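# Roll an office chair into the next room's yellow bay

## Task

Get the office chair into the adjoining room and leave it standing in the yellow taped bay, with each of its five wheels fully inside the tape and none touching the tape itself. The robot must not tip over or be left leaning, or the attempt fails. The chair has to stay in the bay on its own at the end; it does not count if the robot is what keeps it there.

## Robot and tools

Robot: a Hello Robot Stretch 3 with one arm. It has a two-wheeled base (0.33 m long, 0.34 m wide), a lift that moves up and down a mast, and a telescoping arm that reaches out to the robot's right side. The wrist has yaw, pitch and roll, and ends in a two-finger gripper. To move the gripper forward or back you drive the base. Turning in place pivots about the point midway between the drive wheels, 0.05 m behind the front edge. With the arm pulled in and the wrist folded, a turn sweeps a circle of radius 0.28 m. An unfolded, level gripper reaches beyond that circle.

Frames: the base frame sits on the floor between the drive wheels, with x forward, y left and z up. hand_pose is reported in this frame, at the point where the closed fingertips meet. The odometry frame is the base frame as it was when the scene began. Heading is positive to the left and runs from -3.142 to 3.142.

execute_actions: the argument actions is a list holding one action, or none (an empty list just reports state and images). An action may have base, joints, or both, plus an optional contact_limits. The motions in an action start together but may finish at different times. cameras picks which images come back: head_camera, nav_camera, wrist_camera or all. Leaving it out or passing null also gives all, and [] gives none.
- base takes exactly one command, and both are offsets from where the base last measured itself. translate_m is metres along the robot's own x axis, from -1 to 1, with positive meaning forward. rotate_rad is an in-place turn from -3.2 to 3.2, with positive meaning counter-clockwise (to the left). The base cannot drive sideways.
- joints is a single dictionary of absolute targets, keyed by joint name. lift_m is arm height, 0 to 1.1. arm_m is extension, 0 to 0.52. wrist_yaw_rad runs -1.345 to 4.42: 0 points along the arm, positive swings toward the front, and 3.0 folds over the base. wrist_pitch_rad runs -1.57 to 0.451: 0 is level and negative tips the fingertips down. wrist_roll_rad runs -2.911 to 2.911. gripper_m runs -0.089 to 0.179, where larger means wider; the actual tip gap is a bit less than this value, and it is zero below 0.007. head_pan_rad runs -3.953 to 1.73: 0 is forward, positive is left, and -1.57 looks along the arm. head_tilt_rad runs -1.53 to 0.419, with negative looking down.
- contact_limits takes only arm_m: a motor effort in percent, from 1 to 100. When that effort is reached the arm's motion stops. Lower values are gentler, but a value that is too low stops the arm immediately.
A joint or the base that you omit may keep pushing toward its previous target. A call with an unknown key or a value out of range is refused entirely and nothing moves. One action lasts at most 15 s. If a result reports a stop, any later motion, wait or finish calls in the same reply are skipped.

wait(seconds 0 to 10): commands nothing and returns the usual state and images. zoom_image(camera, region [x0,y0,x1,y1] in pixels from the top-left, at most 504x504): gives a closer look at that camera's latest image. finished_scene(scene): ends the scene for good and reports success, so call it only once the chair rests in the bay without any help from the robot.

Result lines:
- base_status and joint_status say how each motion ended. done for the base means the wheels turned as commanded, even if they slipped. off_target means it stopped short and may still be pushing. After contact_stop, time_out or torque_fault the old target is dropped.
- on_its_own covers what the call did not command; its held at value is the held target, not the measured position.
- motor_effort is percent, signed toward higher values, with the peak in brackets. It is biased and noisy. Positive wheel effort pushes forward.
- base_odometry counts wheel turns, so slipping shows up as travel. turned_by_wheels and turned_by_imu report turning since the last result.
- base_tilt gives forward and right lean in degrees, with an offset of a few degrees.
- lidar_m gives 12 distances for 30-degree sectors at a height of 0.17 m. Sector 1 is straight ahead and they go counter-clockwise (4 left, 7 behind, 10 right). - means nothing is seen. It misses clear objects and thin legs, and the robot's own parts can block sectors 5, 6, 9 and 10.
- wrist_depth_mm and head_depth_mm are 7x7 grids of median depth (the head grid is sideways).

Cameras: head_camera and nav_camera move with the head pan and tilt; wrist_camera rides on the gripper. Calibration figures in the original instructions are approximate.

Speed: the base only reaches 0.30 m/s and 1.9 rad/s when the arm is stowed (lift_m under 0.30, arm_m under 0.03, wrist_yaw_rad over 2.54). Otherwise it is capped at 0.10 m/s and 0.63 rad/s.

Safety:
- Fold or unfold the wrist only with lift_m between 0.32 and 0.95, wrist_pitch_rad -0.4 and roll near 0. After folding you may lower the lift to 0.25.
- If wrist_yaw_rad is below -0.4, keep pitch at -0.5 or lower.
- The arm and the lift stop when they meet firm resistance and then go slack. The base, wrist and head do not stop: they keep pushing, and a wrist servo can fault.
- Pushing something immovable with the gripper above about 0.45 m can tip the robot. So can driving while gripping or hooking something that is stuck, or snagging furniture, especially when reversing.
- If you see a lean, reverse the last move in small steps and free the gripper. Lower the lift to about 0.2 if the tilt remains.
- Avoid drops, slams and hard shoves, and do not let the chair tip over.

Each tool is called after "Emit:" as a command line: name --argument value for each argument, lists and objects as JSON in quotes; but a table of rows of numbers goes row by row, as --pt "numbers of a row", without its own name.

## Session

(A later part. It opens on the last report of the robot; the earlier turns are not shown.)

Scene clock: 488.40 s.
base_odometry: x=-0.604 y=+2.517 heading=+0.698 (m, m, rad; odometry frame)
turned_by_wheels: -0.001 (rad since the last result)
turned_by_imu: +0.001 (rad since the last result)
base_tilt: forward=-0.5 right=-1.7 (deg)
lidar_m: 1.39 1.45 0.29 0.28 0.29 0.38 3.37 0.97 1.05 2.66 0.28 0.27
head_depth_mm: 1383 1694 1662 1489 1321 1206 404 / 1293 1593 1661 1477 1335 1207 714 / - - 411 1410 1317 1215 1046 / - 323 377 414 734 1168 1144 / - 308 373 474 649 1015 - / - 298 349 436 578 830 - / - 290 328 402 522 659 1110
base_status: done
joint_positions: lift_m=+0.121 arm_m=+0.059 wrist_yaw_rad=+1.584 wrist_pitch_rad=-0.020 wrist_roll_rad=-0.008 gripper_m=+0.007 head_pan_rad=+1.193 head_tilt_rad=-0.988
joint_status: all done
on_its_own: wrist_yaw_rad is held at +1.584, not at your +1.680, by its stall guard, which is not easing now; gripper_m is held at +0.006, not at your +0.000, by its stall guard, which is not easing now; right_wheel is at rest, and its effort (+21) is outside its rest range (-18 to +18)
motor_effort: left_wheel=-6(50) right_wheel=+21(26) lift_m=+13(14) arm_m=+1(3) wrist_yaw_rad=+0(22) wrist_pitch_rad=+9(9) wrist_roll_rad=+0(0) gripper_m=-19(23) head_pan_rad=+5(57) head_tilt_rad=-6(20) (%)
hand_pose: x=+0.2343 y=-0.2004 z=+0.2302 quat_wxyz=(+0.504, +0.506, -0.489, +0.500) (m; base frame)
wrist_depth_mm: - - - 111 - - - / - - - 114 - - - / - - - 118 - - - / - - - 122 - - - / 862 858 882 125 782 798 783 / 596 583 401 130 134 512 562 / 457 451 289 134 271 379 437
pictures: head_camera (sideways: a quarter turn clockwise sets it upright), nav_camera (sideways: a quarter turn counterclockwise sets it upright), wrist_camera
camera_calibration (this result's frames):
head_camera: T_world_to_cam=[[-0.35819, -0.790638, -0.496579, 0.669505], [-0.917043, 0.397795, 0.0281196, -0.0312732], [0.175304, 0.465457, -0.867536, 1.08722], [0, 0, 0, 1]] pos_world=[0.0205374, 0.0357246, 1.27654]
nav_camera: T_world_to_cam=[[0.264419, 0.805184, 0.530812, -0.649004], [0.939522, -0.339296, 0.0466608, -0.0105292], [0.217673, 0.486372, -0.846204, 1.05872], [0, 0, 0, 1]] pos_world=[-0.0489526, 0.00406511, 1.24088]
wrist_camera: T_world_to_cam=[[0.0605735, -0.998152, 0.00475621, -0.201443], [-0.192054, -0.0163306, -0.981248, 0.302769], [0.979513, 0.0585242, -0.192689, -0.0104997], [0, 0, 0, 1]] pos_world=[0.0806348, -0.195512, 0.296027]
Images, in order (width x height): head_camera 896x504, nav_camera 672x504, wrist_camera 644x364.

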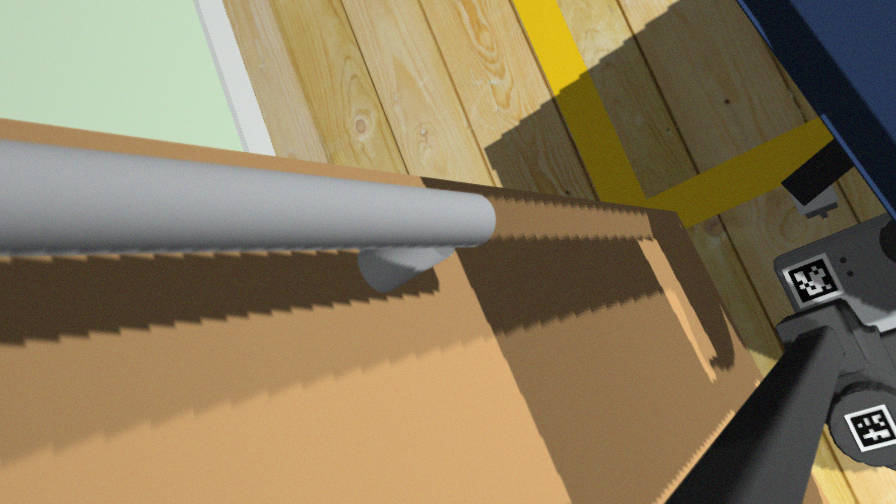

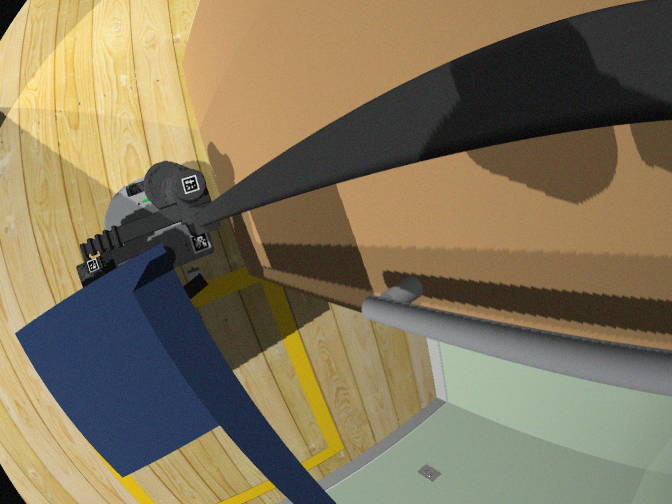

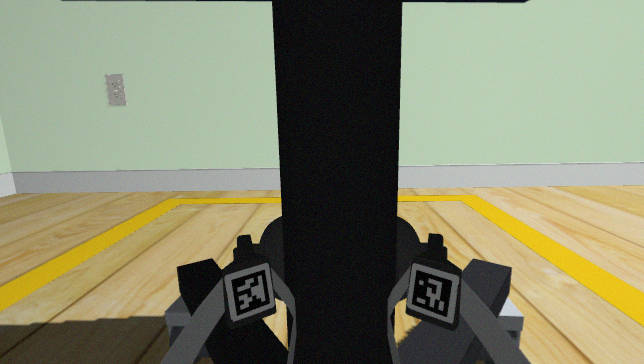

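Emit:
execute_actions --actions '[{"joints": {"gripper_m": 0.13}}]' --cameras '[]'

Emit:
execute_actions --actions '[{"base": {"rotate_rad": 0.06}, "joints": {"wrist_yaw_rad": 1.72, "arm_m": 0.103, "head_pan_rad": -0.4, "head_tilt_rad": -1.2}}]' --cameras '["wrist_camera"]'

Scene clock: 496.50 s.
base_odometry: x=-0.604 y=+2.517 heading=+0.699 (m, m, rad; odometry frame)
turned_by_wheels: +0.000 (rad since the last result)
turned_by_imu: +0.001 (rad since the last result)
base_tilt: forward=-0.7 right=-1.8 (deg)
lidar_m: 1.39 1.45 0.29 0.28 0.29 0.38 3.39 0.96 1.05 2.65 0.28 0.28
head_depth_mm: 1376 1687 1654 1470 1332 1212 406 / 1302 1576 1655 1467 1335 1220 718 / - 368 425 1414 1310 1223 1047 / - 321 378 413 737 1170 1141 / - 308 373 473 647 1019 - / - 298 350 435 579 827 - / - 290 328 403 520 659 1113
base_status: not commanded
joint_positions: lift_m=+0.121 arm_m=+0.059 wrist_yaw_rad=+1.583 wrist_pitch_rad=-0.021 wrist_roll_rad=-0.008 gripper_m=+0.130 head_pan_rad=+1.193 head_tilt_rad=-0.988
joint_status: all done
on_its_own: wrist_yaw_rad is held at +1.584, not at your +1.680, by its stall guard, which is not easing now
motor_effort: left_wheel=-4(6) right_wheel=+7(20) lift_m=+14(14) arm_m=+1(0) wrist_yaw_rad=+0(0) wrist_pitch_rad=+9(9) wrist_roll_rad=+0(0) gripper_m=+0(89) head_pan_rad=+5(5) head_tilt_rad=-6(6) (%)
hand_pose: x=+0.2343 y=-0.2006 z=+0.2301 quat_wxyz=(+0.504, +0.506, -0.489, +0.500) (m; base frame)
wrist_depth_mm: - - - 110 - - - / - - - 114 - - - / - - - 117 - - - / - - - 121 - - - / 844 863 846 125 743 844 799 / 601 607 556 129 538 - 567 / 464 427 302 134 273 367 438
pictures: none
No camera images: the call's "cameras" was empty. Leave "cameras" out to get every camera's image.

Scene clock: 497.90 s.
base_odometry: x=-0.604 y=+2.517 heading=+0.758 (m, m, rad; odometry frame)
turned_by_wheels: +0.059 (rad since the last result)
turned_by_imu: +0.059 (rad since the last result)
base_tilt: forward=-0.5 right=-1.7 (deg)
lidar_m: 1.40 1.47 0.29 0.28 0.29 0.40 3.38 0.96 1.12 2.66 0.28 0.28
head_depth_mm: 1651 1533 919 847 793 766 1120 / 1668 1540 904 845 794 760 - / 1632 1532 902 846 794 755 - / 1629 1543 1433 847 786 - - / 1617 1545 1439 840 288 1184 - / 1556 1544 1421 307 1244 1193 1097 / 1494 1512 332 1337 1261 1041 816
base_status: done
joint_positions: lift_m=+0.121 arm_m=+0.103 wrist_yaw_rad=+1.718 wrist_pitch_rad=-0.021 wrist_roll_rad=-0.008 gripper_m=+0.130 head_pan_rad=-0.393 head_tilt_rad=-1.186
joint_status: all done
motor_effort: left_wheel=-12(13) right_wheel=+14(16) lift_m=+14(13) arm_m=+3(6) wrist_yaw_rad=+0(5) wrist_pitch_rad=+9(9) wrist_roll_rad=+0(0) gripper_m=+0(1) head_pan_rad=-5(57) head_tilt_rad=-8(28) (%)
hand_pose: x=+0.2316 y=-0.2100 z=+0.2301 quat_wxyz=(+0.470, +0.538, -0.454, +0.533) (m; base frame)
wrist_depth_mm: - - - 101 108 - - / - - - 104 113 - - / - - - 108 118 - - / - - - 111 125 - - / 880 883 824 114 692 868 786 / 600 606 406 119 511 - 566 / 460 434 409 123 405 279 439
pictures: wrist_camera
camera_calibration (this result's frames):
wrist_camera: T_world_to_cam=[[0.193528, -0.981083, 0.0047391, -0.237992], [-0.188551, -0.0419329, -0.981168, 0.295773], [0.962806, 0.188989, -0.1931, 0.024099], [0, 0, 0, 1]] pos_world=[0.0786237, -0.225642, 0.295984]
Images, in order (width x height): wrist_camera 644x364.

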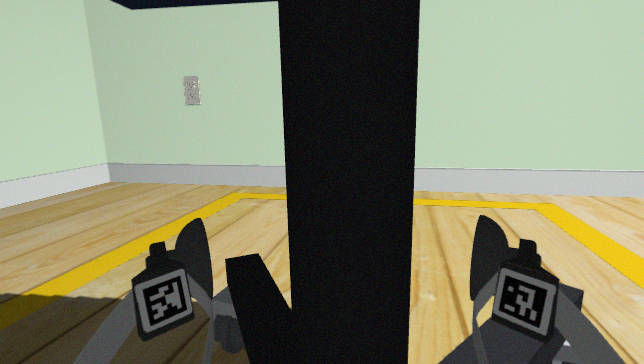

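Emit:
execute_actions --actions '[{"joints": {"gripper_m": 0.0, "arm_m": 0.107}}]' --cameras '[]'

Emit:
execute_actions --actions '[{"base": {"translate_m": 0.44}}]'

Scene clock: 501.97 s.
base_odometry: x=-0.604 y=+2.517 heading=+0.759 (m, m, rad; odometry frame)
turned_by_wheels: +0.001 (rad since the last result)
turned_by_imu: +0.001 (rad since the last result)
base_tilt: forward=-0.5 right=-1.7 (deg)
lidar_m: 1.39 1.48 0.29 0.28 0.29 0.40 3.38 0.96 1.12 2.65 0.28 0.28
head_depth_mm: 1663 1532 921 842 792 764 1122 / 1665 1541 902 845 790 758 - / 1646 1538 906 843 791 753 - / 1624 1545 1435 846 788 - - / 1600 1553 1437 840 288 1177 - / 1549 1544 1425 310 1239 1197 1101 / 1495 1514 333 1339 1259 1044 818
base_status: not commanded
joint_positions: lift_m=+0.121 arm_m=+0.107 wrist_yaw_rad=+1.717 wrist_pitch_rad=-0.020 wrist_roll_rad=-0.008 gripper_m=+0.001 head_pan_rad=-0.393 head_tilt_rad=-1.186
joint_status: all done
motor_effort: left_wheel=-8(11) right_wheel=-9(13) lift_m=+13(14) arm_m=+3(4) wrist_yaw_rad=+2(2) wrist_pitch_rad=+9(9) wrist_roll_rad=+0(0) gripper_m=-26(99) head_pan_rad=-5(5) head_tilt_rad=-7(9) (%)
hand_pose: x=+0.2316 y=-0.2143 z=+0.2302 quat_wxyz=(+0.470, +0.538, -0.454, +0.533) (m; base frame)
wrist_depth_mm: - - - 100 - - - / - - - 103 - - - / - - - 106 - - - / - - - 110 - - - / 864 865 896 113 125 788 793 / 593 603 610 117 121 567 562 / 459 462 401 121 339 283 417
pictures: none
No camera images: the call's "cameras" was empty. Leave "cameras" out to get every camera's image.

Scene clock: 507.40 s.
base_odometry: x=-0.284 y=+2.819 heading=+0.758 (m, m, rad; odometry frame)
turned_by_wheels: -0.001 (rad since the last result)
turned_by_imu: +0.000 (rad since the last result)
base_tilt: forward=-0.7 right=-1.7 (deg)
lidar_m: 0.95 1.01 1.11 1.09 0.37 0.39 1.15 1.34 1.78 2.68 0.29 0.31
head_depth_mm: 1333 1525 903 843 792 766 1122 / 1273 1505 905 844 793 760 - / 1202 1492 906 847 795 762 - / 1149 1423 1439 844 288 - - / 1099 1351 1446 307 294 1185 - / 1054 1211 328 1304 1259 1188 1124 / 937 358 1408 1344 1263 1188 1124
base_status: done
joint_positions: lift_m=+0.121 arm_m=+0.107 wrist_yaw_rad=+1.645 wrist_pitch_rad=-0.020 wrist_roll_rad=-0.008 gripper_m=+0.004 head_pan_rad=-0.393 head_tilt_rad=-1.186
joint_status: not commanded
on_its_own: wrist_yaw_rad is held at +1.666, not at your +1.720, by its stall guard, which is not easing now; right_wheel is at rest, and its effort (+26) is outside its rest range (-18 to +18); wrist_yaw_rad is at rest, and its effort (+14) is outside its rest range (-12 to +12)
motor_effort: left_wheel=-13(14) right_wheel=+26(42) lift_m=+14(14) arm_m=+1(3) wrist_yaw_rad=+14(24) wrist_pitch_rad=+9(9) wrist_roll_rad=+0(0) gripper_m=-24(25) head_pan_rad=-5(5) head_tilt_rad=-8(8) (%)
hand_pose: x=+0.2336 y=-0.2331 z=+0.2302 quat_wxyz=(+0.489, +0.521, -0.474, +0.515) (m; base frame)
wrist_depth_mm: 889 864 820 97 109 725 712 / 906 891 827 100 115 766 715 / 955 906 883 104 784 800 750 / - 949 876 107 802 806 766 / 862 845 849 111 117 782 772 / 593 589 581 114 117 562 563 / 458 458 316 118 406 283 411
pictures: head_camera (sideways: a quarter turn clockwise sets it upright), nav_camera (sideways: a quarter turn counterclockwise sets it upright), wrist_camera
camera_calibration (this result's frames):
head_camera: T_world_to_cam=[[-0.859665, 0.401163, -0.316298, 0.437753], [0.41631, 0.908972, 0.0213671, -0.0306093], [0.296078, -0.11331, -0.948419, 1.19155], [0, 0, 0, 1]] pos_world=[0.0362738, -0.0127737, 1.2692]
nav_camera: T_world_to_cam=[[0.882244, -0.310363, 0.354006, -0.422477], [-0.345703, -0.937507, 0.0396229, 0.00648434], [0.319586, -0.157338, -0.934403, 1.17269], [0, 0, 0, 1]] pos_world=[0.000193622, 0.059467, 1.24507]
wrist_camera: T_world_to_cam=[[0.120709, -0.992677, 0.00476099, -0.24674], [-0.190784, -0.0279053, -0.981235, 0.299093], [0.974182, 0.117536, -0.192755, 0.00707811], [0, 0, 0, 1]] pos_world=[0.0799505, -0.237418, 0.29602]
Images, in order (width x height): head_camera 896x504, nav_camera 672x504, wrist_camera 644x364.

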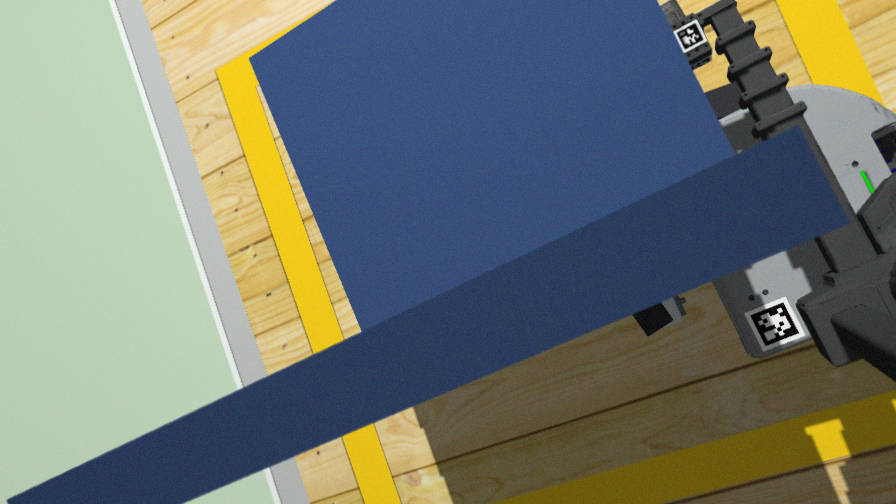

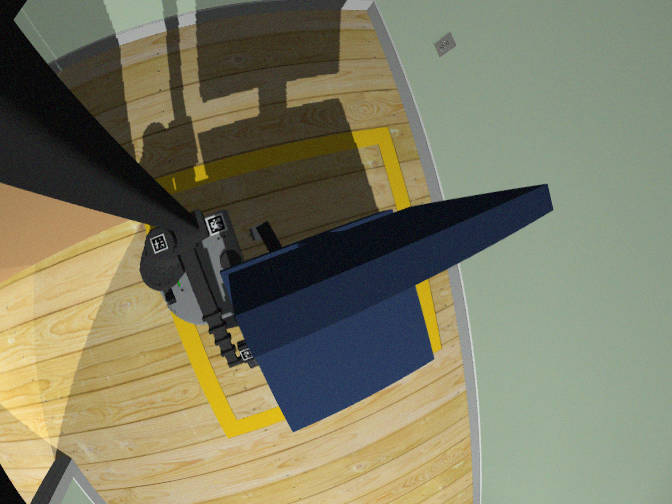

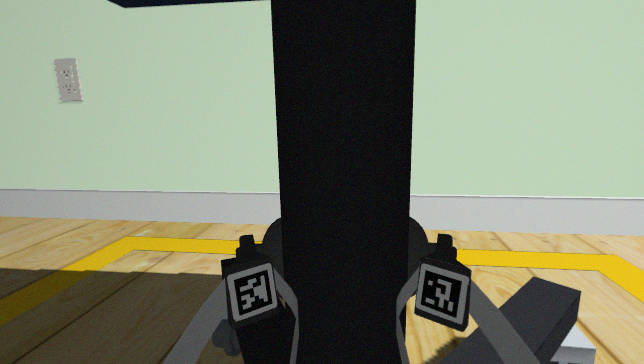

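Release and back off to check the wheels.

Emit:
execute_actions --actions '[{"joints": {"gripper_m": 0.15, "wrist_yaw_rad": 1.62}}]' --cameras '[]'

Emit:
execute_actions --actions '[{"base": {"translate_m": -0.45}, "joints": {"head_tilt_rad": -1.0, "head_pan_rad": -0.5}}]'

Scene clock: 512.53 s.
base_odometry: x=-0.284 y=+2.819 heading=+0.758 (m, m, rad; odometry frame)
turned_by_wheels: +0.000 (rad since the last result)
turned_by_imu: +0.001 (rad since the last result)
base_tilt: forward=-0.5 right=-1.7 (deg)
lidar_m: 0.95 1.01 1.11 1.09 0.36 0.39 1.15 1.34 1.78 2.67 0.29 0.31
head_depth_mm: 1338 1520 904 845 792 765 1123 / 1275 1512 907 843 794 760 - / 1206 1488 903 845 792 762 - / 1152 1436 1432 846 288 - - / 1099 1355 1436 307 293 1197 - / 1055 1204 329 1307 1262 1184 1124 / 940 357 1408 1340 1263 1190 1124
base_status: not commanded
joint_positions: lift_m=+0.121 arm_m=+0.107 wrist_yaw_rad=+1.622 wrist_pitch_rad=-0.020 wrist_roll_rad=-0.008 gripper_m=+0.150 head_pan_rad=-0.393 head_tilt_rad=-1.186
joint_status: all done
motor_effort: left_wheel=-8(13) right_wheel=+11(26) lift_m=+14(13) arm_m=+0(0) wrist_yaw_rad=-2(9) wrist_pitch_rad=+9(9) wrist_roll_rad=+0(0) gripper_m=+0(90) head_pan_rad=-5(5) head_tilt_rad=-8(8) (%)
hand_pose: x=+0.2340 y=-0.2389 z=+0.2301 quat_wxyz=(+0.495, +0.515, -0.479, +0.510) (m; base frame)
wrist_depth_mm: 875 846 810 97 760 724 713 / 909 880 853 100 769 751 738 / 927 908 895 103 793 780 762 / 948 936 897 106 834 799 774 / 879 917 822 110 754 806 784 / 607 - 401 113 542 575 574 / 454 435 324 117 420 283 418
pictures: none
No camera images: the call's "cameras" was empty. Leave "cameras" out to get every camera's image.

Scene clock: 518.13 s.
base_odometry: x=-0.611 y=+2.510 heading=+0.758 (m, m, rad; odometry frame)
turned_by_wheels: +0.000 (rad since the last result)
turned_by_imu: -0.002 (rad since the last result)
base_tilt: forward=-0.7 right=-1.7 (deg)
lidar_m: 1.40 1.48 0.29 0.28 0.29 0.40 3.37 0.96 1.10 2.65 1.88 0.68
head_depth_mm: 1849 1845 1639 1455 1326 1211 - / 1745 1858 1636 1424 1326 1223 1128 / 1648 1822 1040 972 1331 1213 1146 / 1558 1725 1043 944 1292 1213 1128 / 1472 1632 1042 932 1316 1221 1121 / 1408 1620 1042 933 1282 1219 1118 / 1349 1549 1048 724 1321 1218 1129
base_status: done
joint_positions: lift_m=+0.121 arm_m=+0.107 wrist_yaw_rad=+1.621 wrist_pitch_rad=-0.020 wrist_roll_rad=-0.008 gripper_m=+0.150 head_pan_rad=-0.493 head_tilt_rad=-1.001
joint_status: all done
motor_effort: left_wheel=-2(12) right_wheel=+4(6) lift_m=+14(14) arm_m=+0(0) wrist_yaw_rad=-1(1) wrist_pitch_rad=+9(9) wrist_roll_rad=+0(0) gripper_m=+0(0) head_pan_rad=-5(19) head_tilt_rad=+1(20) (%)
hand_pose: x=+0.2340 y=-0.2390 z=+0.2301 quat_wxyz=(+0.495, +0.515, -0.479, +0.510) (m; base frame)
wrist_depth_mm: - - 441 443 439 525 - / - - - - - - - / - - - - - - - / - - - - - - - / 850 942 588 584 539 827 792 / 599 - 591 418 571 547 576 / 457 439 449 318 442 437 428
pictures: head_camera (sideways: a quarter turn clockwise sets it upright), nav_camera (sideways: a quarter turn counterclockwise sets it upright), wrist_camera
camera_calibration (this result's frames):
head_camera: T_world_to_cam=[[-0.749781, 0.449923, -0.485178, 0.657043], [0.501103, 0.864944, 0.0277041, -0.0393826], [0.432117, -0.222352, -0.873976, 1.09402], [0, 0, 0, 1]] pos_world=[0.0396283, -0.0182975, 1.27602]
nav_camera: T_world_to_cam=[[0.775427, -0.358666, 0.519684, -0.637625], [-0.444725, -0.894473, 0.0462489, -0.0015482], [0.448256, -0.266979, -0.853106, 1.06628], [0, 0, 0, 1]] pos_world=[0.0157767, 0.0545957, 1.24109]
wrist_camera: T_world_to_cam=[[0.0976802, -0.995207, 0.00475024, -0.247866], [-0.191551, -0.0234843, -0.981202, 0.300182], [0.97661, 0.094934, -0.192927, 0.00148228], [0, 0, 0, 1]] pos_world=[0.0802642, -0.239769, 0.296002]
Images, in order (width x height): head_camera 896x504, nav_camera 672x504, wrist_camera 644x364.

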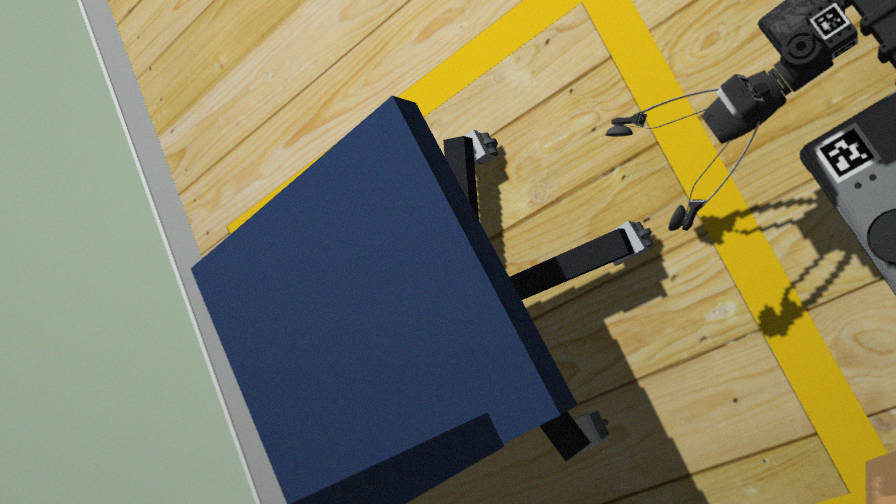

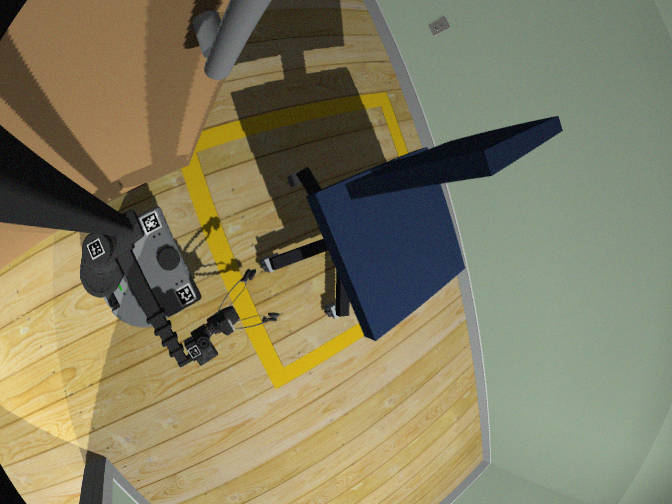

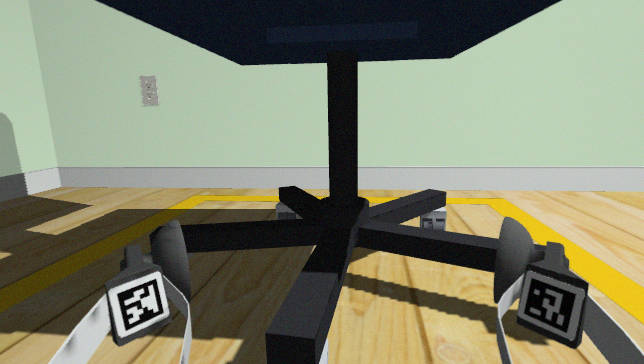

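All five wheels are inside.

Emit:
finished_scene --scene 1

The scene is finished: the task was done.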